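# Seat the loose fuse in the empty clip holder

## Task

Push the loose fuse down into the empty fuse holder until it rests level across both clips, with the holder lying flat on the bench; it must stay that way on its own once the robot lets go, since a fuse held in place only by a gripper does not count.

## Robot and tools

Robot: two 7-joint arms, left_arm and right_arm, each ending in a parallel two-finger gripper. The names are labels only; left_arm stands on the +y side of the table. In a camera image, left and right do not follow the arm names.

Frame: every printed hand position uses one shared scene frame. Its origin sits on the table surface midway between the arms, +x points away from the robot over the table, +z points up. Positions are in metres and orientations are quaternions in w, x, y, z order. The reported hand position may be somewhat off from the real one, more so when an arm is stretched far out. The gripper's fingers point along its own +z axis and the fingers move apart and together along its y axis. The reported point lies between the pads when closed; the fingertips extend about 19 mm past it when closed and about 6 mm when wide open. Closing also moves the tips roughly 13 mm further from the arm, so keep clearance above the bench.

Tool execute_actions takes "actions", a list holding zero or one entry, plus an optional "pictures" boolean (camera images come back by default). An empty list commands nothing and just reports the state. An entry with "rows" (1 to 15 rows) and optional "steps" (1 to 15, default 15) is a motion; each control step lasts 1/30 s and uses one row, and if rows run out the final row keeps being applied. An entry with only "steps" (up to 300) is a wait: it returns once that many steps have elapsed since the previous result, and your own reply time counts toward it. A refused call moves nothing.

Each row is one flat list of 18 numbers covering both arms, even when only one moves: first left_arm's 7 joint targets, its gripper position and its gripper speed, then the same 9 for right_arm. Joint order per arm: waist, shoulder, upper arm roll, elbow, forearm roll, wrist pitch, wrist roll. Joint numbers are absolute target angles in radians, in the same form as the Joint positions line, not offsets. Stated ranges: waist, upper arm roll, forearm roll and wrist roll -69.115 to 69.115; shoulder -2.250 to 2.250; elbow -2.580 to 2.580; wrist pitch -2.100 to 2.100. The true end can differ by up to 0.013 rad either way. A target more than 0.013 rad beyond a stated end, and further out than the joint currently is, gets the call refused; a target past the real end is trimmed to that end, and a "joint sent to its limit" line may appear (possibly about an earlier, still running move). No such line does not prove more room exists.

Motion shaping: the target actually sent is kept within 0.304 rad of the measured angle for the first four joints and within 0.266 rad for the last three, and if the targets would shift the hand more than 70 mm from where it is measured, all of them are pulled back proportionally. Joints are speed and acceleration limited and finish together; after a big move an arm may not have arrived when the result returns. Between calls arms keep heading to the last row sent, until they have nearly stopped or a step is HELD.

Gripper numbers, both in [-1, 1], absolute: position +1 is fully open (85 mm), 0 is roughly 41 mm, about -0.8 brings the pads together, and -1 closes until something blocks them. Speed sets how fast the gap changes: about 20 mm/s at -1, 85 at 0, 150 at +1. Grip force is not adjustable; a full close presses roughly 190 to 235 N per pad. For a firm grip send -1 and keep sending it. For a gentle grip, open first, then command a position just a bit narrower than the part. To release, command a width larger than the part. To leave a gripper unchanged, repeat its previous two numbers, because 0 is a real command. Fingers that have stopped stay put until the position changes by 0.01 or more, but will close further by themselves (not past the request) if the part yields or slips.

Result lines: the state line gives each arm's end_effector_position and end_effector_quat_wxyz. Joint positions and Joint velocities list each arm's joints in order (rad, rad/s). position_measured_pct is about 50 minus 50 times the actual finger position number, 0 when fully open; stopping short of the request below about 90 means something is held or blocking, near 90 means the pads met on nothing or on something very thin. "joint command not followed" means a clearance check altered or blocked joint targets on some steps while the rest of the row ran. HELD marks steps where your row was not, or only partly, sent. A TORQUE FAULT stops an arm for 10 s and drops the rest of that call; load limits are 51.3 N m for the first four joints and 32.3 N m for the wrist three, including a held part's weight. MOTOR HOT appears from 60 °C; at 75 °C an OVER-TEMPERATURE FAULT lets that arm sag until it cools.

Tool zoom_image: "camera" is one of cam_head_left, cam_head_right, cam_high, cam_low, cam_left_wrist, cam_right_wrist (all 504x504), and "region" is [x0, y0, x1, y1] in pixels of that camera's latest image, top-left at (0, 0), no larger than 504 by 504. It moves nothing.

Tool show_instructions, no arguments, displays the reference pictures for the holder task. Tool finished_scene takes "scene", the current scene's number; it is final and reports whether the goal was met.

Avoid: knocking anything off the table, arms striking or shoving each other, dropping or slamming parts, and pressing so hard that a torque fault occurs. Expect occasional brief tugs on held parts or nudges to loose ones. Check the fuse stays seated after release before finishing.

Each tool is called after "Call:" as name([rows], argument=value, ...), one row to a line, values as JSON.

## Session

Call:
show_instructions()

Call:
execute_actions(actions=[])

Reference images for this scene: Clip fuse holder page 1, Clip fuse holder page 2.

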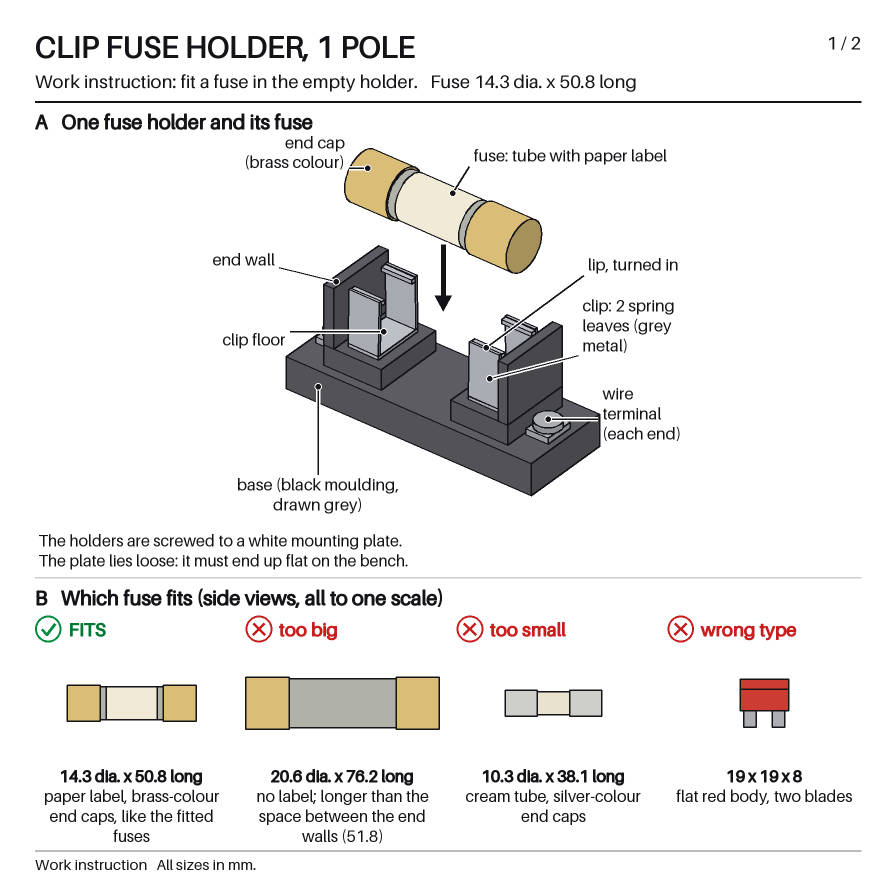

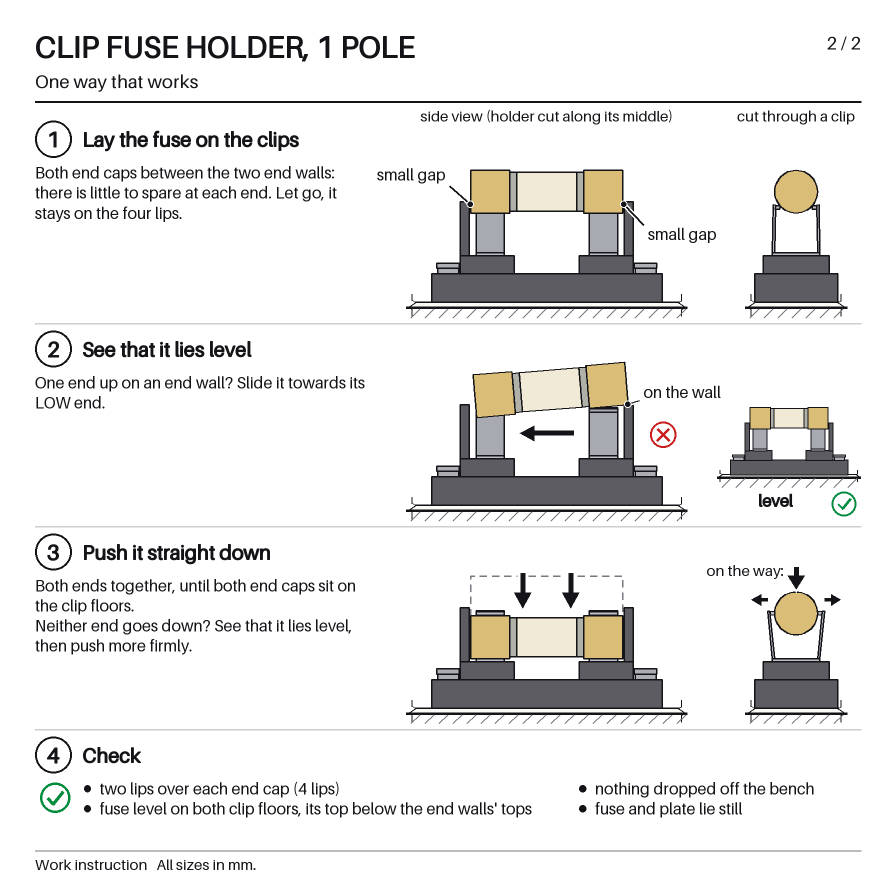

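Scene clock: 0.00 s of 4306.00 s.
left_arm: end_effector_position=(+0.4831, +0.8514, +0.2467) position_measured_pct=0.0 end_effector_quat_wxyz=(-0.018, +0.938, -0.341, +0.054) | right_arm: end_effector_position=(+0.4279, -0.2698, +0.1993) position_measured_pct=0.0 end_effector_quat_wxyz=(-0.002, -0.008, +1.000, -0.001)
Joint positions: left_arm=[-1.064  0.893 -0.287  0.666  0.322  1.548  2.973] | right_arm=[-0.058  0.432  0.002  1.66   0.001  1.055  1.519]
Joint velocities: left_arm=[ 0.001 -0.    -0.003  0.     0.001  0.     0.001] | right_arm=[-0. -0. -0. -0. -0.  0. -0.]

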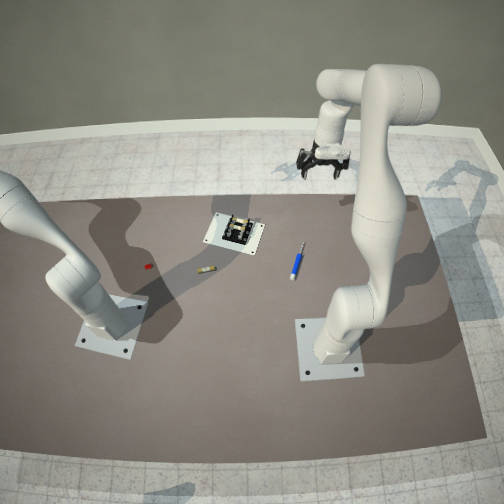

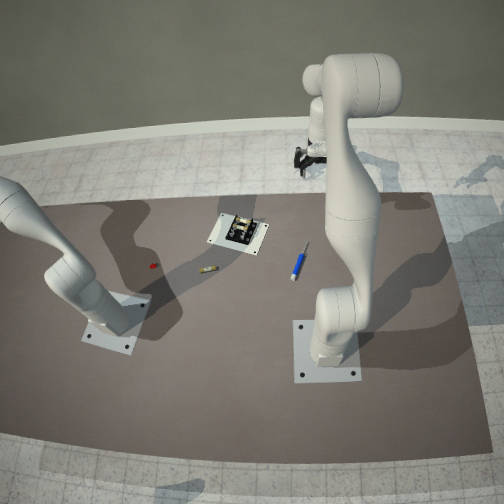

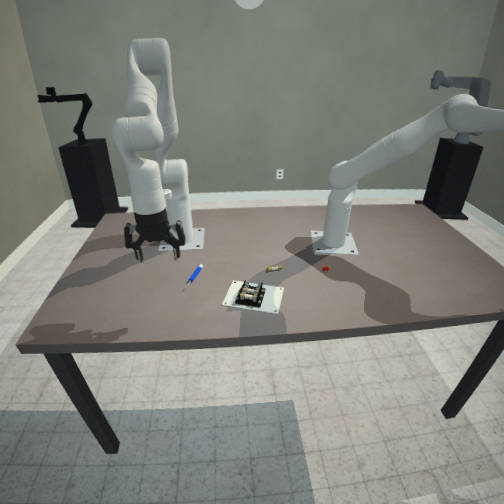

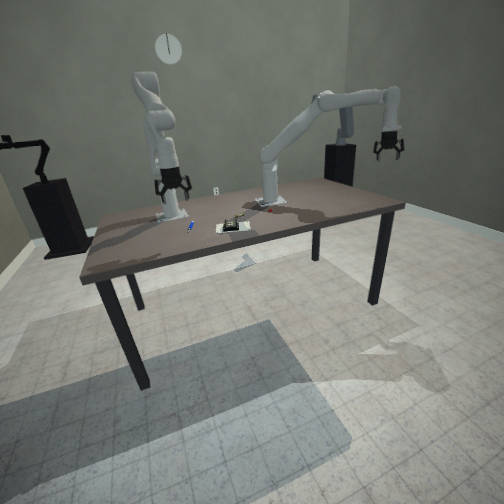

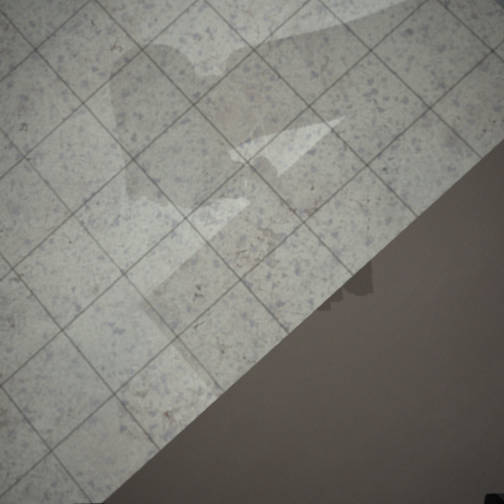

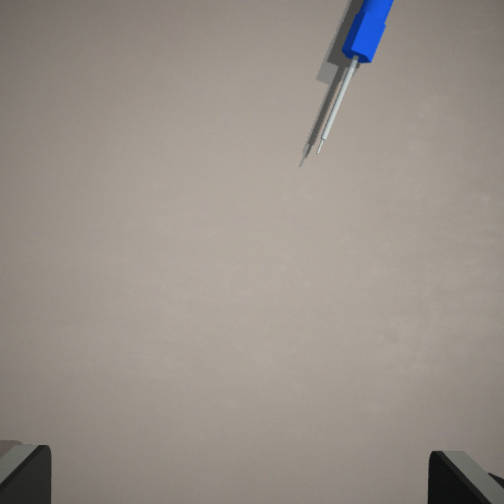

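Call:
zoom_image(camera="cam_head_left", region=[130, 190, 310, 310])

Region (130, 190, 310, 310) of cam_head_left's 504x504 image, scaled by 2.800, with more detail than that image has.

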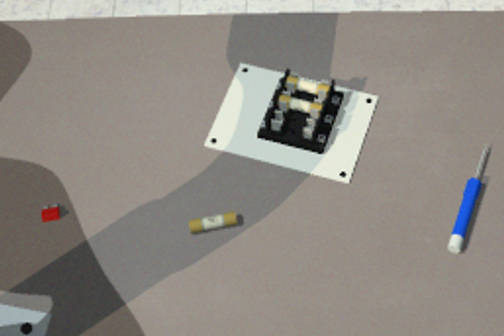

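Call:
execute_actions([
  {"rows": [[-1.064,0.893,-0.287,0.666,0.322,1.548,2.973,1,0,-0.9813,0.5462,0.0,1.8614,0.0,0.734,2.358,0,0]], "steps": 15},
], pictures=false)

Call:
execute_actions([
  {"steps": 28},
])

Scene clock: 2.97 s of 4306.00 s.
left_arm: end_effector_position=(+0.4827, +0.8514, +0.2465) position_measured_pct=0.0 end_effector_quat_wxyz=(-0.018, +0.939, -0.340, +0.054) | right_arm: end_effector_position=(+0.3864, -0.1170, +0.1238) position_measured_pct=36.9 end_effector_quat_wxyz=(-0.002, -0.335, +0.942, -0.001)
Joint positions: left_arm=[-1.064  0.893 -0.287  0.666  0.322  1.548  2.973] | right_arm=[-0.419  0.517  0.001  1.809  0.001  0.821  1.825]
Joint velocities: left_arm=[ 0.001  0.001 -0.    -0.     0.001  0.001 -0.   ] | right_arm=[-0.942  0.109 -0.005  0.195 -0.002 -0.328  0.826]
Steps of this call (steps 1 to 74: nothing new was sent; steps 75 to 89: all 15 steps of this action). Readings (joint positions | what the end effector reports):
75: left_arm=[-1.064 0.893 -0.287 0.666 0.322 1.548 2.973] | right_arm=[-0.060 0.432 0.002 1.660 0.001 1.054 1.519] | left_arm position_measured_pct=0.0 | right_arm position_measured_pct=0.0
76: left_arm=[-1.064 0.893 -0.287 0.666 0.322 1.548 2.973] | right_arm=[-0.067 0.434 0.003 1.664 0.001 1.049 1.523] | left_arm position_measured_pct=0.0 | right_arm position_measured_pct=0.4
78: left_arm=[-1.064 0.893 -0.287 0.666 0.322 1.548 2.973] | right_arm=[-0.097 0.445 0.005 1.681 0.002 1.026 1.547] | left_arm position_measured_pct=0.0 | right_arm position_measured_pct=4.8
82: left_arm=[-1.064 0.893 -0.287 0.666 0.322 1.548 2.973] | right_arm=[-0.205 0.479 0.003 1.741 0.001 0.936 1.639] | left_arm position_measured_pct=0.0 | right_arm position_measured_pct=15.9
89: the state above

Scene clock: 3.90 s of 4306.00 s.
left_arm: end_effector_position=(+0.4827, +0.8514, +0.2465) position_measured_pct=0.0 end_effector_quat_wxyz=(-0.018, +0.939, -0.340, +0.054) | right_arm: end_effector_position=(+0.2359, +0.0705, +0.0996) position_measured_pct=49.6 end_effector_quat_wxyz=(-0.000, +0.777, -0.630, -0.000)
Joint positions: left_arm=[-1.064  0.893 -0.287  0.666  0.322  1.548  2.973] | right_arm=[-0.98   0.546 -0.     1.861 -0.     0.734  2.358]
Joint velocities: left_arm=[ 0.001 -0.    -0.002  0.    -0.001 -0.    -0.   ] | right_arm=[-0.01  -0.     0.    -0.001  0.     0.     0.001]
Steps of this call (steps 1 to 28: the robot went on to your last target). Readings (joint positions | what the end effector reports):
1: left_arm=[-1.064 0.893 -0.287 0.666 0.322 1.548 2.973] | right_arm=[-0.450 0.520 0.001 1.815 0.000 0.810 1.852] | left_arm position_measured_pct=0.0 | right_arm position_measured_pct=39.7
2: left_arm=[-1.064 0.893 -0.287 0.666 0.322 1.548 2.973] | right_arm=[-0.482 0.523 0.001 1.821 0.000 0.801 1.880] | left_arm position_measured_pct=0.0 | right_arm position_measured_pct=42.9
4: left_arm=[-1.064 0.893 -0.287 0.666 0.322 1.548 2.973] | right_arm=[-0.546 0.529 0.001 1.830 0.000 0.786 1.936] | left_arm position_measured_pct=0.0 | right_arm position_measured_pct=47.6
8: left_arm=[-1.064 0.893 -0.287 0.666 0.322 1.548 2.973] | right_arm=[-0.674 0.536 0.000 1.842 0.000 0.765 2.049] | left_arm position_measured_pct=0.0 | right_arm position_measured_pct=49.6
28: the state above

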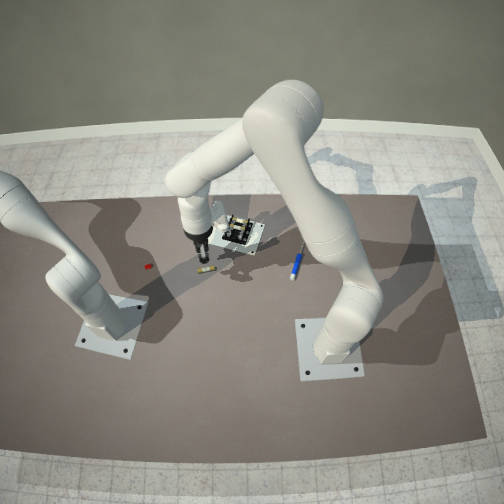

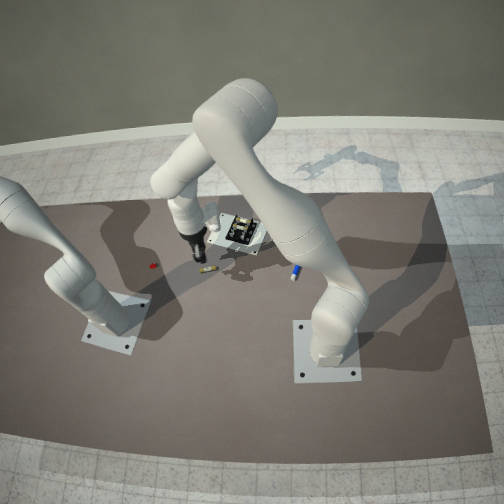

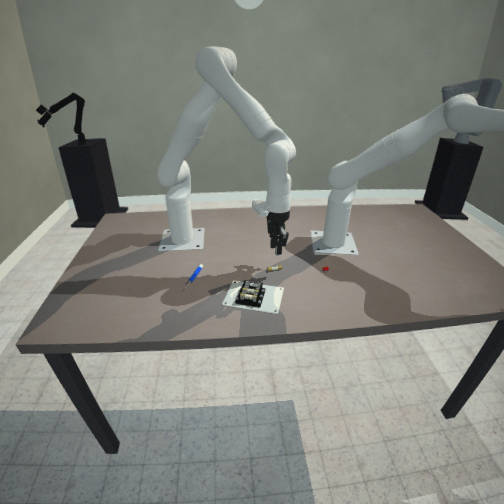

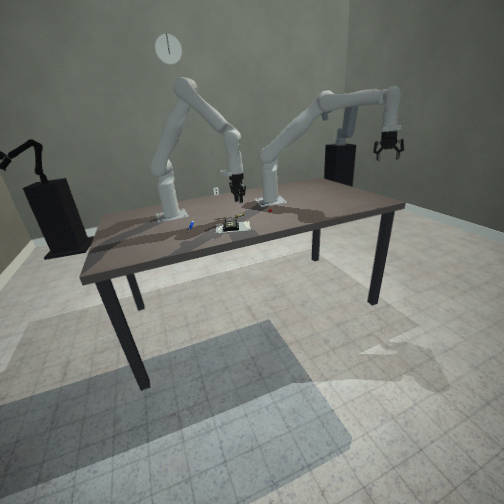

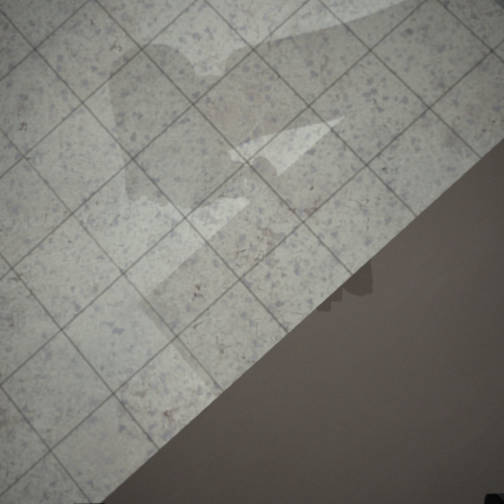

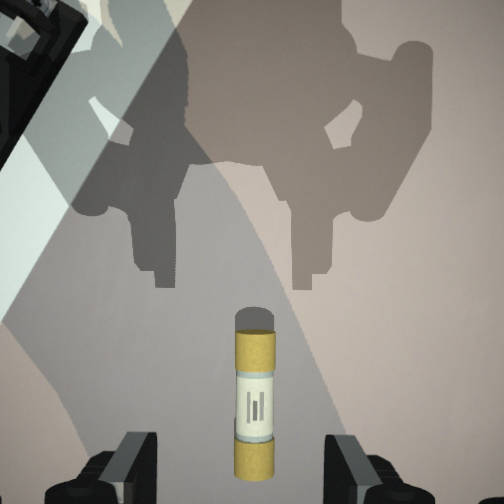

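Call:
execute_actions([
  {"rows": [[-1.064,0.893,-0.287,0.666,0.322,1.548,2.973,1,0,-0.9911,0.7019,0.0,1.9253,0.0,0.5144,2.3479,0,0]], "steps": 15},
], pictures=false)

Call:
execute_actions([
  {"steps": 6},
])

Scene clock: 5.73 s of 4306.00 s.
left_arm: end_effector_position=(+0.4827, +0.8514, +0.2465) position_measured_pct=0.0 end_effector_quat_wxyz=(-0.018, +0.939, -0.340, +0.054) | right_arm: end_effector_position=(+0.2310, +0.0713, +0.0221) position_measured_pct=49.6 end_effector_quat_wxyz=(-0.001, +0.777, -0.630, -0.000)
Joint positions: left_arm=[-1.064  0.893 -0.287  0.666  0.322  1.548  2.973] | right_arm=[-0.991  0.7   -0.     1.925  0.     0.514  2.348]
Joint velocities: left_arm=[ 0.002  0.002  0.     0.     0.    -0.002  0.001] | right_arm=[-0.001  0.021  0.     0.001 -0.001 -0.001 -0.003]
Steps of this call (steps 1 to 30: the robot went on to your last target; steps 31 to 40: nothing new was sent; steps 41 to 55: all 15 steps of this action). Readings (joint positions | what the end effector reports):
41: left_arm=[-1.064 0.893 -0.287 0.666 0.322 1.548 2.973] | right_arm=[-0.981 0.548 0.000 1.862 0.000 0.733 2.358] | left_arm position_measured_pct=0.0 | right_arm position_measured_pct=49.6
42: left_arm=[-1.064 0.893 -0.287 0.666 0.322 1.548 2.973] | right_arm=[-0.982 0.554 0.000 1.863 0.000 0.725 2.358] | left_arm position_measured_pct=0.0 | right_arm position_measured_pct=49.6
44: left_arm=[-1.064 0.893 -0.287 0.666 0.322 1.548 2.973] | right_arm=[-0.984 0.584 0.000 1.874 0.000 0.688 2.356] | left_arm position_measured_pct=0.0 | right_arm position_measured_pct=49.6
48: left_arm=[-1.064 0.893 -0.287 0.666 0.322 1.548 2.973] | right_arm=[-0.989 0.674 -0.000 1.913 -0.000 0.556 2.350] | left_arm position_measured_pct=0.0 | right_arm position_measured_pct=49.6
55: the state above

Scene clock: 5.93 s of 4306.00 s.
left_arm: end_effector_position=(+0.4827, +0.8514, +0.2465) position_measured_pct=0.0 end_effector_quat_wxyz=(-0.018, +0.939, -0.340, +0.054) | right_arm: end_effector_position=(+0.2307, +0.0709, +0.0213) position_measured_pct=49.6 end_effector_quat_wxyz=(-0.000, +0.777, -0.630, -0.000)
Joint positions: left_arm=[-1.064  0.893 -0.287  0.666  0.322  1.548  2.973] | right_arm=[-0.991  0.702 -0.     1.925 -0.     0.514  2.348]
Joint velocities: left_arm=[ 0.    -0.001 -0.002 -0.     0.001  0.001 -0.   ] | right_arm=[ 0.001  0.003  0.    -0.    -0.    -0.    -0.002]
Steps of this call (steps 1 to 6: the robot went on to your last target). Readings (joint positions | what the end effector reports):
1: left_arm=[-1.064 0.893 -0.287 0.666 0.322 1.548 2.973] | right_arm=[-0.991 0.700 -0.000 1.925 0.000 0.514 2.348] | left_arm position_measured_pct=0.0 | right_arm position_measured_pct=49.6
2: left_arm=[-1.064 0.893 -0.287 0.666 0.322 1.548 2.973] | right_arm=[-0.991 0.701 -0.000 1.925 -0.000 0.514 2.348] | left_arm position_measured_pct=0.0 | right_arm position_measured_pct=49.6
4: left_arm=[-1.064 0.893 -0.287 0.666 0.322 1.548 2.973] | right_arm=[-0.991 0.701 -0.000 1.925 -0.000 0.514 2.348] | left_arm position_measured_pct=0.0 | right_arm position_measured_pct=49.6
6: the state above

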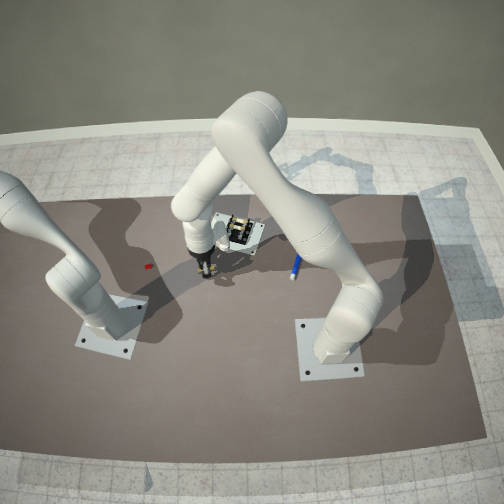

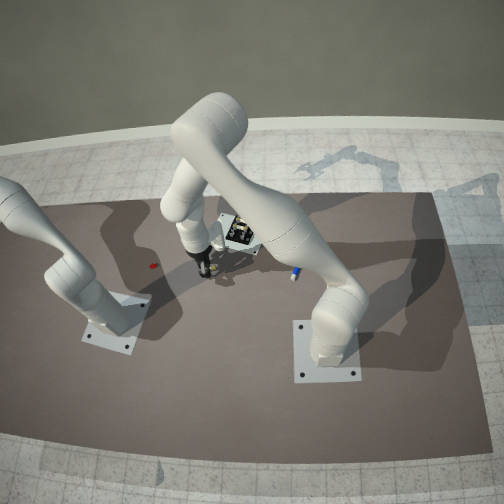

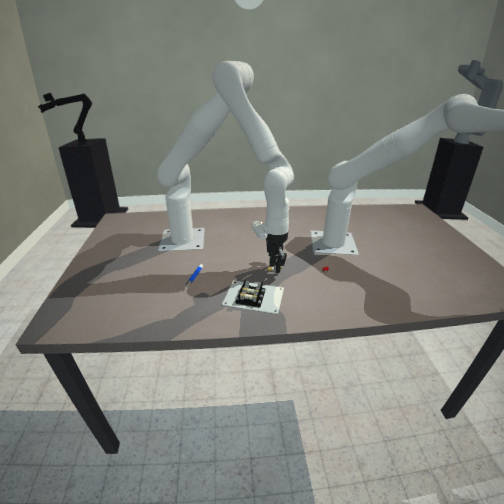

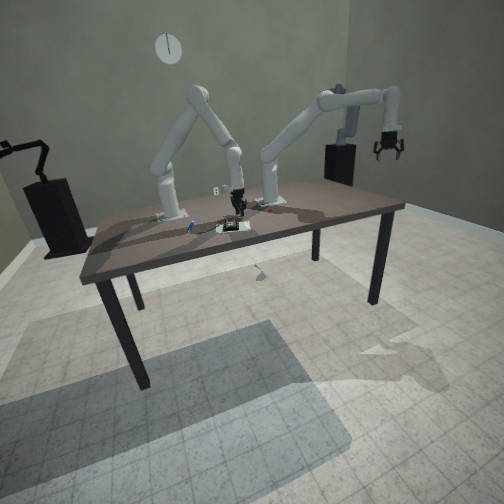

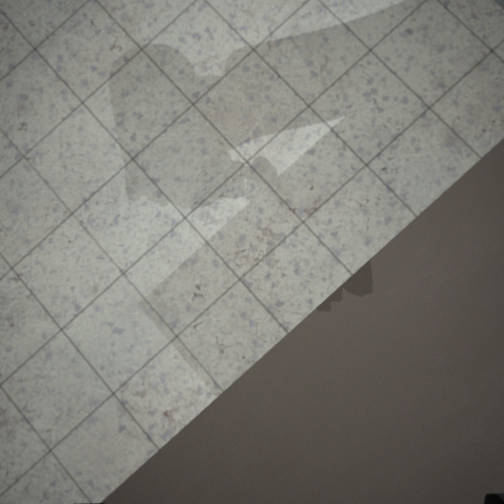

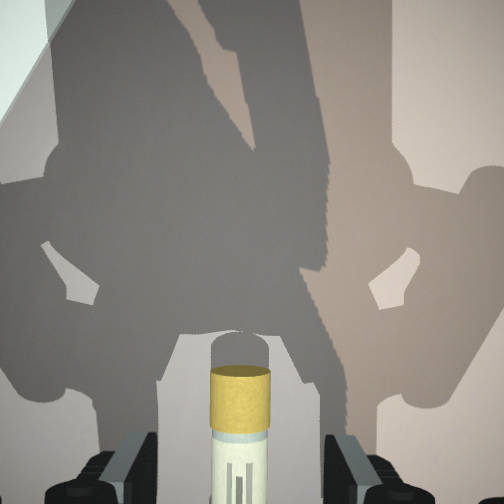

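Call:
execute_actions([
  {"rows": [[-1.064,0.893,-0.287,0.666,0.322,1.548,2.973,1,0,-0.9911,0.7019,0.0,1.9253,0.0,0.5144,2.3479,-1,-0.3]], "steps": 15},
], pictures=false)

Call:
execute_actions([
  {"steps": 6},
], pictures=false)

Call:
execute_actions([
  {"rows": [[-1.064,0.893,-0.287,0.666,0.322,1.548,2.973,1,0,-0.9911,0.5462,0.0,1.8614,0.0,0.734,2.3479,-1,-0.3]], "steps": 8},
], pictures=false)

Call:
execute_actions([
  {"rows": [[-1.064,0.893,-0.287,0.666,0.322,1.548,2.973,1,0,-0.6904,0.5559,0.0,1.8416,0.0,0.7441,2.1586,-1,-0.3]], "steps": 15},
], pictures=false)

Call:
execute_actions([
  {"steps": 14},
])

Scene clock: 7.67 s of 4306.00 s.
left_arm: end_effector_position=(+0.4827, +0.8514, +0.2465) position_measured_pct=0.0 end_effector_quat_wxyz=(-0.018, +0.939, -0.340, +0.054) | right_arm: end_effector_position=(+0.2307, +0.0709, +0.0212) position_measured_pct=77.8 end_effector_quat_wxyz=(-0.000, +0.777, -0.630, -0.000)
Joint positions: left_arm=[-1.064  0.893 -0.287  0.666  0.322  1.548  2.973] | right_arm=[-0.991  0.702  0.     1.925 -0.     0.515  2.348]
Joint velocities: left_arm=[ 0.002  0.    -0.001  0.    -0.002 -0.001 -0.001] | right_arm=[-0.001 -0.006  0.    -0.001 -0.     0.003  0.003]
Steps of this call (steps 1 to 15: the robot went on to your last target; steps 16 to 37: nothing new was sent; steps 38 to 52: all 15 steps of this action). Readings (joint positions | what the end effector reports):
38: left_arm=[-1.064 0.893 -0.287 0.666 0.322 1.548 2.973] | right_arm=[-0.991 0.702 0.000 1.925 0.000 0.514 2.348] | left_arm position_measured_pct=0.0 | right_arm position_measured_pct=49.6
39: left_arm=[-1.064 0.893 -0.287 0.666 0.322 1.548 2.973] | right_arm=[-0.991 0.702 0.000 1.925 -0.000 0.514 2.348] | left_arm position_measured_pct=0.0 | right_arm position_measured_pct=50.4
41: left_arm=[-1.064 0.893 -0.287 0.666 0.322 1.548 2.973] | right_arm=[-0.991 0.702 0.000 1.925 0.000 0.514 2.348] | left_arm position_measured_pct=0.0 | right_arm position_measured_pct=53.2
45: left_arm=[-1.064 0.893 -0.287 0.666 0.322 1.548 2.973] | right_arm=[-0.991 0.702 0.000 1.925 0.000 0.514 2.348] | left_arm position_measured_pct=0.0 | right_arm position_measured_pct=61.9
52: the state above

Scene clock: 7.87 s of 4306.00 s.
left_arm: end_effector_position=(+0.4827, +0.8514, +0.2465) position_measured_pct=0.0 end_effector_quat_wxyz=(-0.018, +0.939, -0.340, +0.054) | right_arm: end_effector_position=(+0.2307, +0.0710, +0.0215) position_measured_pct=81.7 end_effector_quat_wxyz=(-0.000, +0.777, -0.630, -0.000)
Joint positions: left_arm=[-1.064  0.893 -0.287  0.666  0.322  1.548  2.973] | right_arm=[-0.991  0.701  0.     1.925  0.     0.515  2.348]
Joint velocities: left_arm=[ 0.001 -0.    -0.002  0.     0.     0.     0.001] | right_arm=[ 0.001  0.    -0.    -0.001  0.     0.     0.   ]
Steps of this call (steps 1 to 6: the robot went on to your last target). Readings (joint positions | what the end effector reports):
1: left_arm=[-1.064 0.893 -0.287 0.666 0.322 1.548 2.973] | right_arm=[-0.991 0.701 0.000 1.925 -0.000 0.515 2.348] | left_arm position_measured_pct=0.0 | right_arm position_measured_pct=79.4
2: left_arm=[-1.064 0.893 -0.287 0.666 0.322 1.548 2.973] | right_arm=[-0.991 0.701 0.000 1.925 -0.000 0.515 2.348] | left_arm position_measured_pct=0.0 | right_arm position_measured_pct=80.2
4: left_arm=[-1.064 0.893 -0.287 0.666 0.322 1.548 2.973] | right_arm=[-0.991 0.701 0.000 1.925 -0.000 0.515 2.348] | left_arm position_measured_pct=0.0 | right_arm position_measured_pct=81.7
6: the state above

Scene clock: 8.13 s of 4306.00 s.
left_arm: end_effector_position=(+0.4827, +0.8514, +0.2465) position_measured_pct=0.0 end_effector_quat_wxyz=(-0.018, +0.939, -0.340, +0.054) | right_arm: end_effector_position=(+0.2330, +0.0745, +0.0854) position_measured_pct=81.7 end_effector_quat_wxyz=(-0.001, +0.777, -0.630, -0.000)
Joint positions: left_arm=[-1.064  0.893 -0.287  0.666  0.322  1.548  2.973] | right_arm=[-0.991  0.574  0.     1.873  0.     0.692  2.348]
Joint velocities: left_arm=[ 0.002 -0.     0.001 -0.     0.    -0.    -0.001] | right_arm=[ 0.001 -0.445  0.002 -0.227  0.     0.743 -0.   ]
Steps of this call (steps 1 to 8: all 8 steps of this action). Readings (joint positions | what the end effector reports):
1: left_arm=[-1.064 0.893 -0.287 0.666 0.322 1.548 2.973] | right_arm=[-0.991 0.700 0.000 1.925 0.000 0.516 2.348] | left_arm position_measured_pct=0.0 | right_arm position_measured_pct=81.7
2: left_arm=[-1.064 0.893 -0.287 0.666 0.322 1.548 2.973] | right_arm=[-0.991 0.694 -0.000 1.923 -0.000 0.523 2.348] | left_arm position_measured_pct=0.0 | right_arm position_measured_pct=81.7
4: left_arm=[-1.064 0.893 -0.287 0.666 0.322 1.548 2.973] | right_arm=[-0.991 0.664 -0.000 1.913 -0.000 0.561 2.348] | left_arm position_measured_pct=0.0 | right_arm position_measured_pct=81.7
8: the state above

Scene clock: 8.63 s of 4306.00 s.
left_arm: end_effector_position=(+0.4827, +0.8514, +0.2465) position_measured_pct=0.0 end_effector_quat_wxyz=(-0.018, +0.939, -0.340, +0.054) | right_arm: end_effector_position=(+0.3267, -0.0111, +0.0997) position_measured_pct=81.7 end_effector_quat_wxyz=(+0.000, -0.605, +0.797, -0.001)
Joint positions: left_arm=[-1.064  0.893 -0.287  0.666  0.322  1.548  2.973] | right_arm=[-0.7    0.556  0.003  1.842  0.001  0.744  2.16 ]
Joint velocities: left_arm=[-0.001  0.001 -0.001 -0.    -0.001  0.     0.001] | right_arm=[ 0.068 -0.002  0.003 -0.003  0.001  0.009 -0.063]
Steps of this call (steps 1 to 15: all 15 steps of this action). Readings (joint positions | what the end effector reports):
1: left_arm=[-1.064 0.893 -0.287 0.666 0.322 1.548 2.973] | right_arm=[-0.990 0.562 -0.000 1.866 -0.000 0.713 2.347] | left_arm position_measured_pct=0.0 | right_arm position_measured_pct=81.7
2: left_arm=[-1.064 0.893 -0.287 0.666 0.322 1.548 2.973] | right_arm=[-0.983 0.555 -0.001 1.862 -0.001 0.724 2.343] | left_arm position_measured_pct=0.0 | right_arm position_measured_pct=81.7
4: left_arm=[-1.064 0.893 -0.287 0.666 0.322 1.548 2.973] | right_arm=[-0.952 0.553 -0.003 1.858 -0.001 0.728 2.325] | left_arm position_measured_pct=0.0 | right_arm position_measured_pct=81.7
8: left_arm=[-1.064 0.893 -0.287 0.666 0.322 1.548 2.973] | right_arm=[-0.837 0.554 -0.001 1.850 -0.000 0.732 2.253] | left_arm position_measured_pct=0.0 | right_arm position_measured_pct=81.7
15: the state above

Scene clock: 9.10 s of 4306.00 s.
left_arm: end_effector_position=(+0.4827, +0.8514, +0.2465) position_measured_pct=0.0 end_effector_quat_wxyz=(-0.018, +0.939, -0.340, +0.054) | right_arm: end_effector_position=(+0.3283, -0.0133, +0.0996) position_measured_pct=81.7 end_effector_quat_wxyz=(-0.000, -0.601, +0.799, -0.000)
Joint positions: left_arm=[-1.064  0.893 -0.287  0.666  0.322  1.548  2.973] | right_arm=[-0.691  0.556  0.     1.842  0.     0.744  2.159]
Joint velocities: left_arm=[ 0.001  0.     0.001  0.    -0.003  0.    -0.001] | right_arm=[ 0.002  0.    -0.     0.     0.    -0.     0.003]
Steps of this call (steps 1 to 14: the robot went on to your last target). Readings (joint positions | what the end effector reports):
1: left_arm=[-1.064 0.893 -0.287 0.666 0.322 1.548 2.973] | right_arm=[-0.698 0.556 0.002 1.842 0.001 0.744 2.159] | left_arm position_measured_pct=0.0 | right_arm position_measured_pct=81.7
2: left_arm=[-1.064 0.893 -0.287 0.666 0.322 1.548 2.973] | right_arm=[-0.697 0.556 0.001 1.842 0.000 0.744 2.159] | left_arm position_measured_pct=0.0 | right_arm position_measured_pct=81.7
4: left_arm=[-1.064 0.893 -0.287 0.666 0.322 1.548 2.973] | right_arm=[-0.694 0.556 0.000 1.842 -0.000 0.744 2.159] | left_arm position_measured_pct=0.0 | right_arm position_measured_pct=81.7
8: left_arm=[-1.064 0.893 -0.287 0.666 0.322 1.548 2.973] | right_arm=[-0.692 0.556 0.000 1.842 0.000 0.744 2.159] | left_arm position_measured_pct=0.0 | right_arm position_measured_pct=81.7
14: the state above

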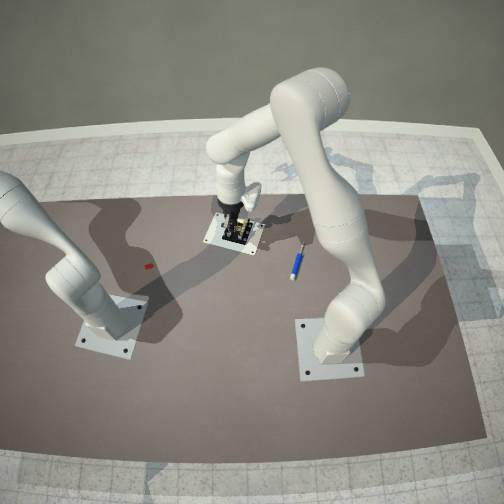

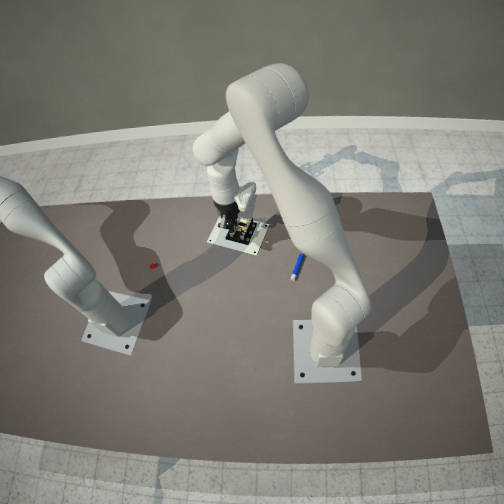

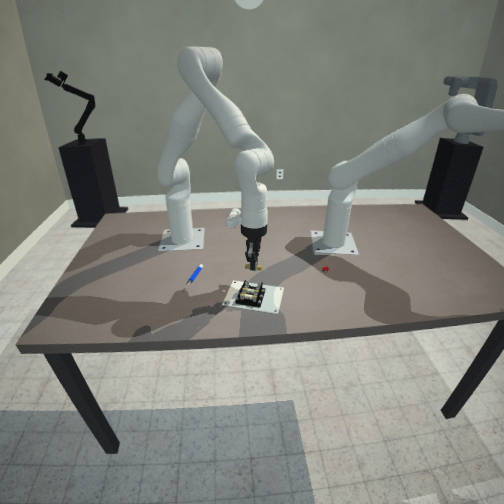

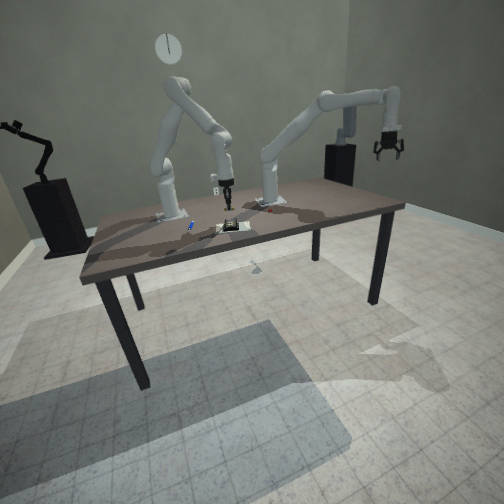

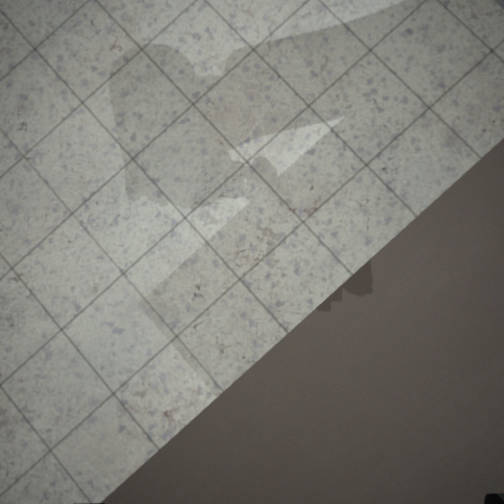

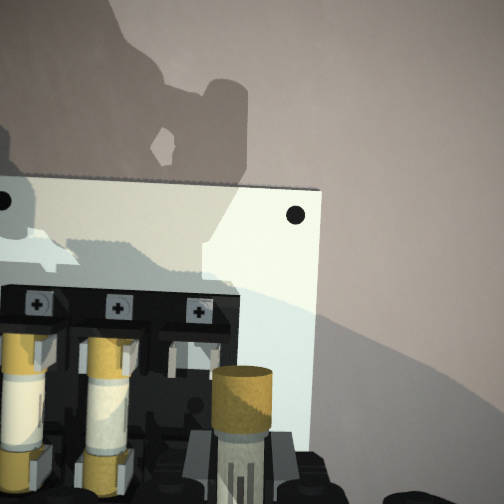

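Call:
execute_actions([
  {"rows": [[-1.064,0.893,-0.287,0.666,0.322,1.548,2.973,1,0,-0.66214,0.64354,0.0,1.83874,0.0,0.6593,2.1559,-1,-0.3]], "steps": 15},
], pictures=false)

Call:
execute_actions([
  {"steps": 6},
])

Call:
zoom_image(camera="cam_right_wrist", region=[100, 290, 300, 450])

Scene clock: 11.47 s of 4306.00 s.
left_arm: end_effector_position=(+0.4827, +0.8514, +0.2465) position_measured_pct=0.0 end_effector_quat_wxyz=(-0.018, +0.939, -0.340, +0.054) | right_arm: end_effector_position=(+0.3436, -0.0168, +0.0620) position_measured_pct=81.7 end_effector_quat_wxyz=(+0.000, -0.588, +0.809, +0.000)
Joint positions: left_arm=[-1.064  0.893 -0.287  0.666  0.322  1.548  2.973] | right_arm=[-0.662  0.643  0.     1.839  0.     0.659  2.156]
Joint velocities: left_arm=[-0.    -0.001  0.001  0.    -0.001 -0.001  0.002] | right_arm=[ 0.003  0.007  0.     0.    -0.    -0.    -0.   ]
Steps of this call (steps 1 to 15: the robot went on to your last target; steps 16 to 56: nothing new was sent; steps 57 to 71: all 15 steps of this action). Readings (joint positions | what the end effector reports):
57: left_arm=[-1.064 0.893 -0.287 0.666 0.322 1.548 2.973] | right_arm=[-0.690 0.557 -0.000 1.841 -0.000 0.743 2.159] | left_arm position_measured_pct=0.0 | right_arm position_measured_pct=81.7
58: left_arm=[-1.064 0.893 -0.287 0.666 0.322 1.548 2.973] | right_arm=[-0.688 0.564 -0.000 1.841 -0.000 0.738 2.158] | left_arm position_measured_pct=0.0 | right_arm position_measured_pct=81.7
60: left_arm=[-1.064 0.893 -0.287 0.666 0.322 1.548 2.973] | right_arm=[-0.678 0.594 -0.001 1.840 -0.000 0.713 2.158] | left_arm position_measured_pct=0.0 | right_arm position_measured_pct=81.7
64: left_arm=[-1.064 0.893 -0.287 0.666 0.322 1.548 2.973] | right_arm=[-0.664 0.639 0.001 1.840 0.000 0.662 2.156] | left_arm position_measured_pct=0.0 | right_arm position_measured_pct=81.7
71: the state above

Scene clock: 11.67 s of 4306.00 s.
left_arm: end_effector_position=(+0.4827, +0.8514, +0.2465) position_measured_pct=0.0 end_effector_quat_wxyz=(-0.018, +0.939, -0.340, +0.054) | right_arm: end_effector_position=(+0.3435, -0.0170, +0.0617) position_measured_pct=81.7 end_effector_quat_wxyz=(+0.000, -0.588, +0.809, +0.000)
Joint positions: left_arm=[-1.064  0.893 -0.287  0.666  0.322  1.548  2.973] | right_arm=[-0.662  0.643  0.     1.839  0.     0.659  2.156]
Joint velocities: left_arm=[ 0.001  0.001 -0.    -0.     0.002  0.001  0.   ] | right_arm=[ 0.002 -0.    -0.     0.002  0.     0.     0.001]
Steps of this call (steps 1 to 6: the robot went on to your last target). Readings (joint positions | what the end effector reports):
1: left_arm=[-1.064 0.893 -0.287 0.666 0.322 1.548 2.973] | right_arm=[-0.662 0.643 0.000 1.839 0.000 0.659 2.156] | left_arm position_measured_pct=0.0 | right_arm position_measured_pct=81.7
2: left_arm=[-1.064 0.893 -0.287 0.666 0.322 1.548 2.973] | right_arm=[-0.662 0.643 0.000 1.839 0.000 0.659 2.156] | left_arm position_measured_pct=0.0 | right_arm position_measured_pct=81.7
4: left_arm=[-1.064 0.893 -0.287 0.666 0.322 1.548 2.973] | right_arm=[-0.662 0.643 0.000 1.839 0.000 0.659 2.156] | left_arm position_measured_pct=0.0 | right_arm position_measured_pct=81.7
6: the state above

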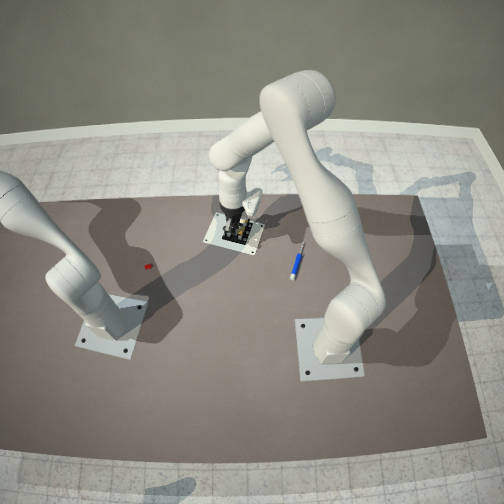

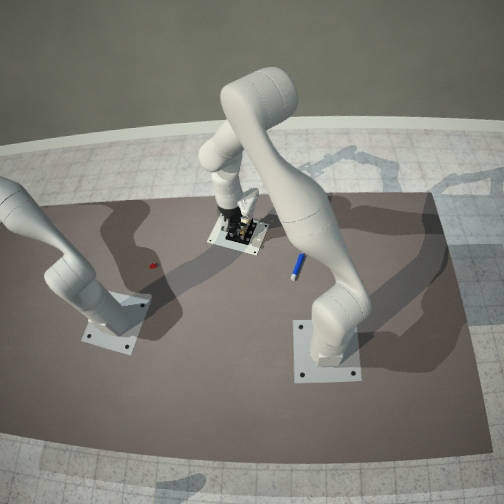

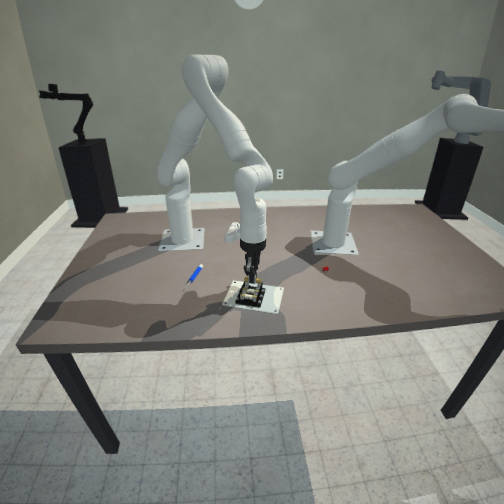

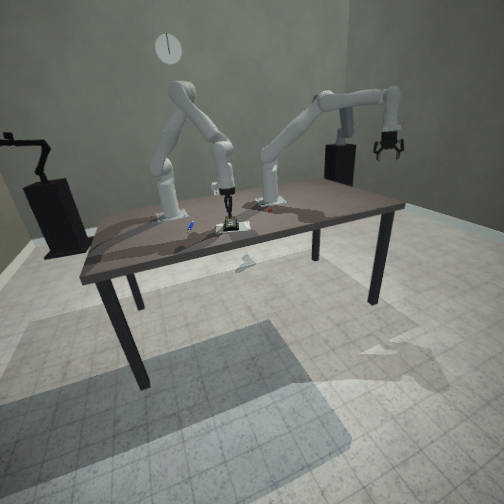

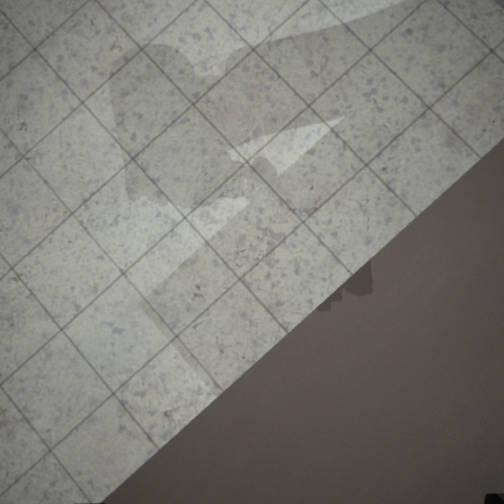

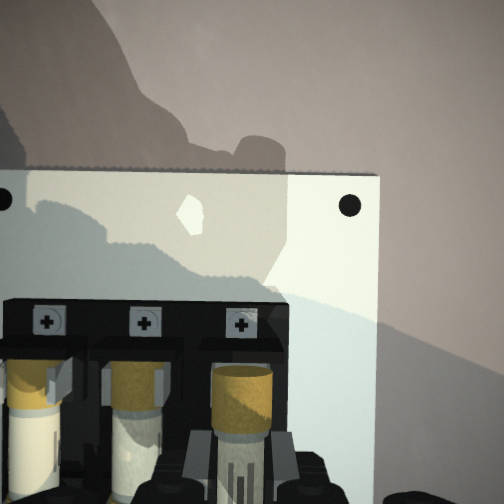

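Region (100, 290, 300, 450) of cam_right_wrist's 504x504 image, scaled by 2.520; it fills the top 403 rows of this view, and the rest is white.

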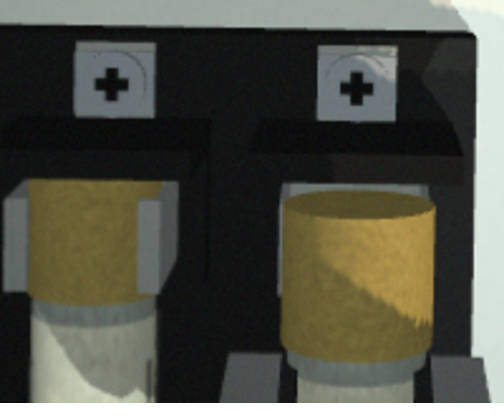

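Call:
execute_actions([
  {"rows": [[-1.064,0.893,-0.287,0.666,0.322,1.548,2.973,1,0,-0.66234,0.65458,0.0,1.83917,0.0,0.64784,2.1557,-1,-0.3]], "steps": 15},
])

Call:
zoom_image(camera="cam_right_wrist", region=[100, 290, 300, 450])

Scene clock: 13.67 s of 4306.00 s.
left_arm: end_effector_position=(+0.4827, +0.8514, +0.2465) position_measured_pct=0.0 end_effector_quat_wxyz=(-0.018, +0.939, -0.340, +0.054) | right_arm: end_effector_position=(+0.3441, -0.0164, +0.0567) position_measured_pct=81.7 end_effector_quat_wxyz=(+0.000, -0.588, +0.809, +0.000)
Joint positions: left_arm=[-1.064  0.893 -0.287  0.666  0.322  1.548  2.973] | right_arm=[-0.662  0.655 -0.     1.839  0.     0.648  2.156]
Joint velocities: left_arm=[-0.003 -0.    -0.003 -0.     0.001 -0.    -0.   ] | right_arm=[-0.    -0.     0.    -0.001 -0.     0.001  0.002]
Steps of this call (steps 1 to 15: the robot went on to your last target; steps 16 to 45: nothing new was sent; steps 46 to 60: all 15 steps of this action). Readings (joint positions | what the end effector reports):
46: left_arm=[-1.064 0.893 -0.287 0.666 0.322 1.548 2.973] | right_arm=[-0.662 0.645 0.000 1.839 -0.000 0.658 2.156] | left_arm position_measured_pct=0.0 | right_arm position_measured_pct=81.7
47: left_arm=[-1.064 0.893 -0.287 0.666 0.322 1.548 2.973] | right_arm=[-0.662 0.650 0.000 1.838 0.000 0.654 2.156] | left_arm position_measured_pct=0.0 | right_arm position_measured_pct=81.7
49: left_arm=[-1.064 0.893 -0.287 0.666 0.322 1.548 2.973] | right_arm=[-0.662 0.654 -0.000 1.839 -0.000 0.649 2.156] | left_arm position_measured_pct=0.0 | right_arm position_measured_pct=81.7
53: left_arm=[-1.064 0.893 -0.287 0.666 0.322 1.548 2.973] | right_arm=[-0.662 0.654 -0.000 1.839 0.000 0.648 2.156] | left_arm position_measured_pct=0.0 | right_arm position_measured_pct=81.7
60: the state above

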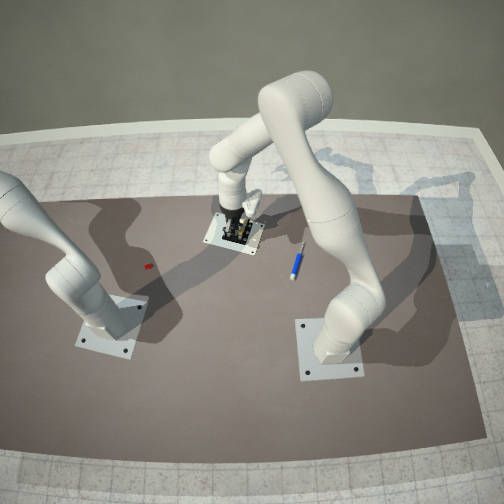

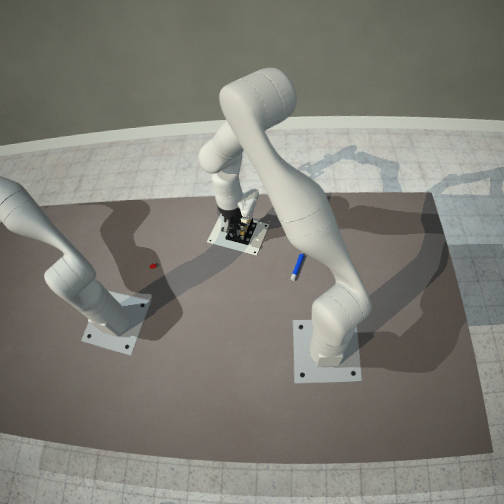

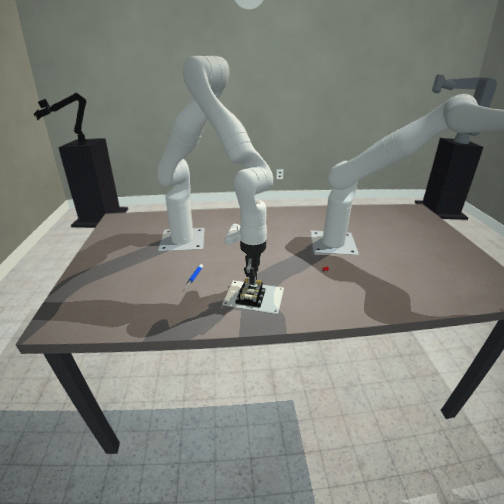

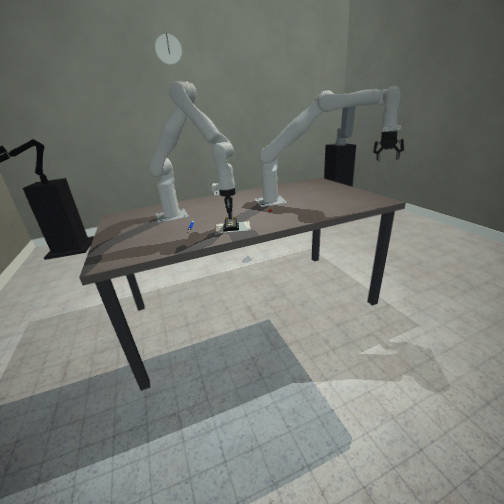

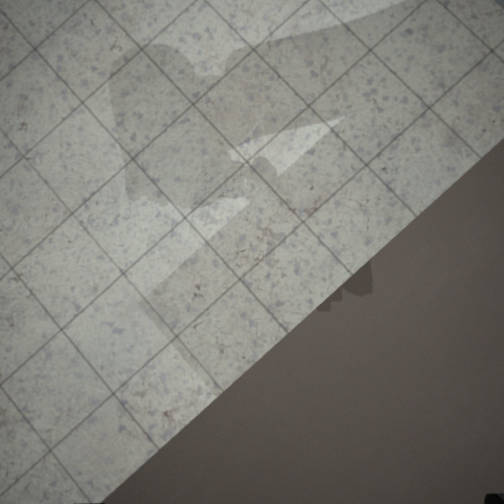

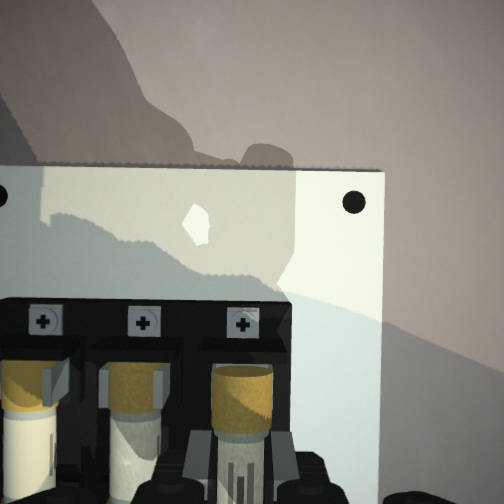

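Region (100, 290, 300, 450) of cam_right_wrist's 504x504 image, scaled by 2.520; it fills the top 403 rows of this view, and the rest is white.

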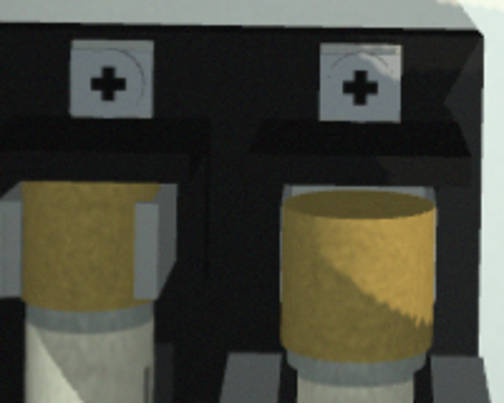

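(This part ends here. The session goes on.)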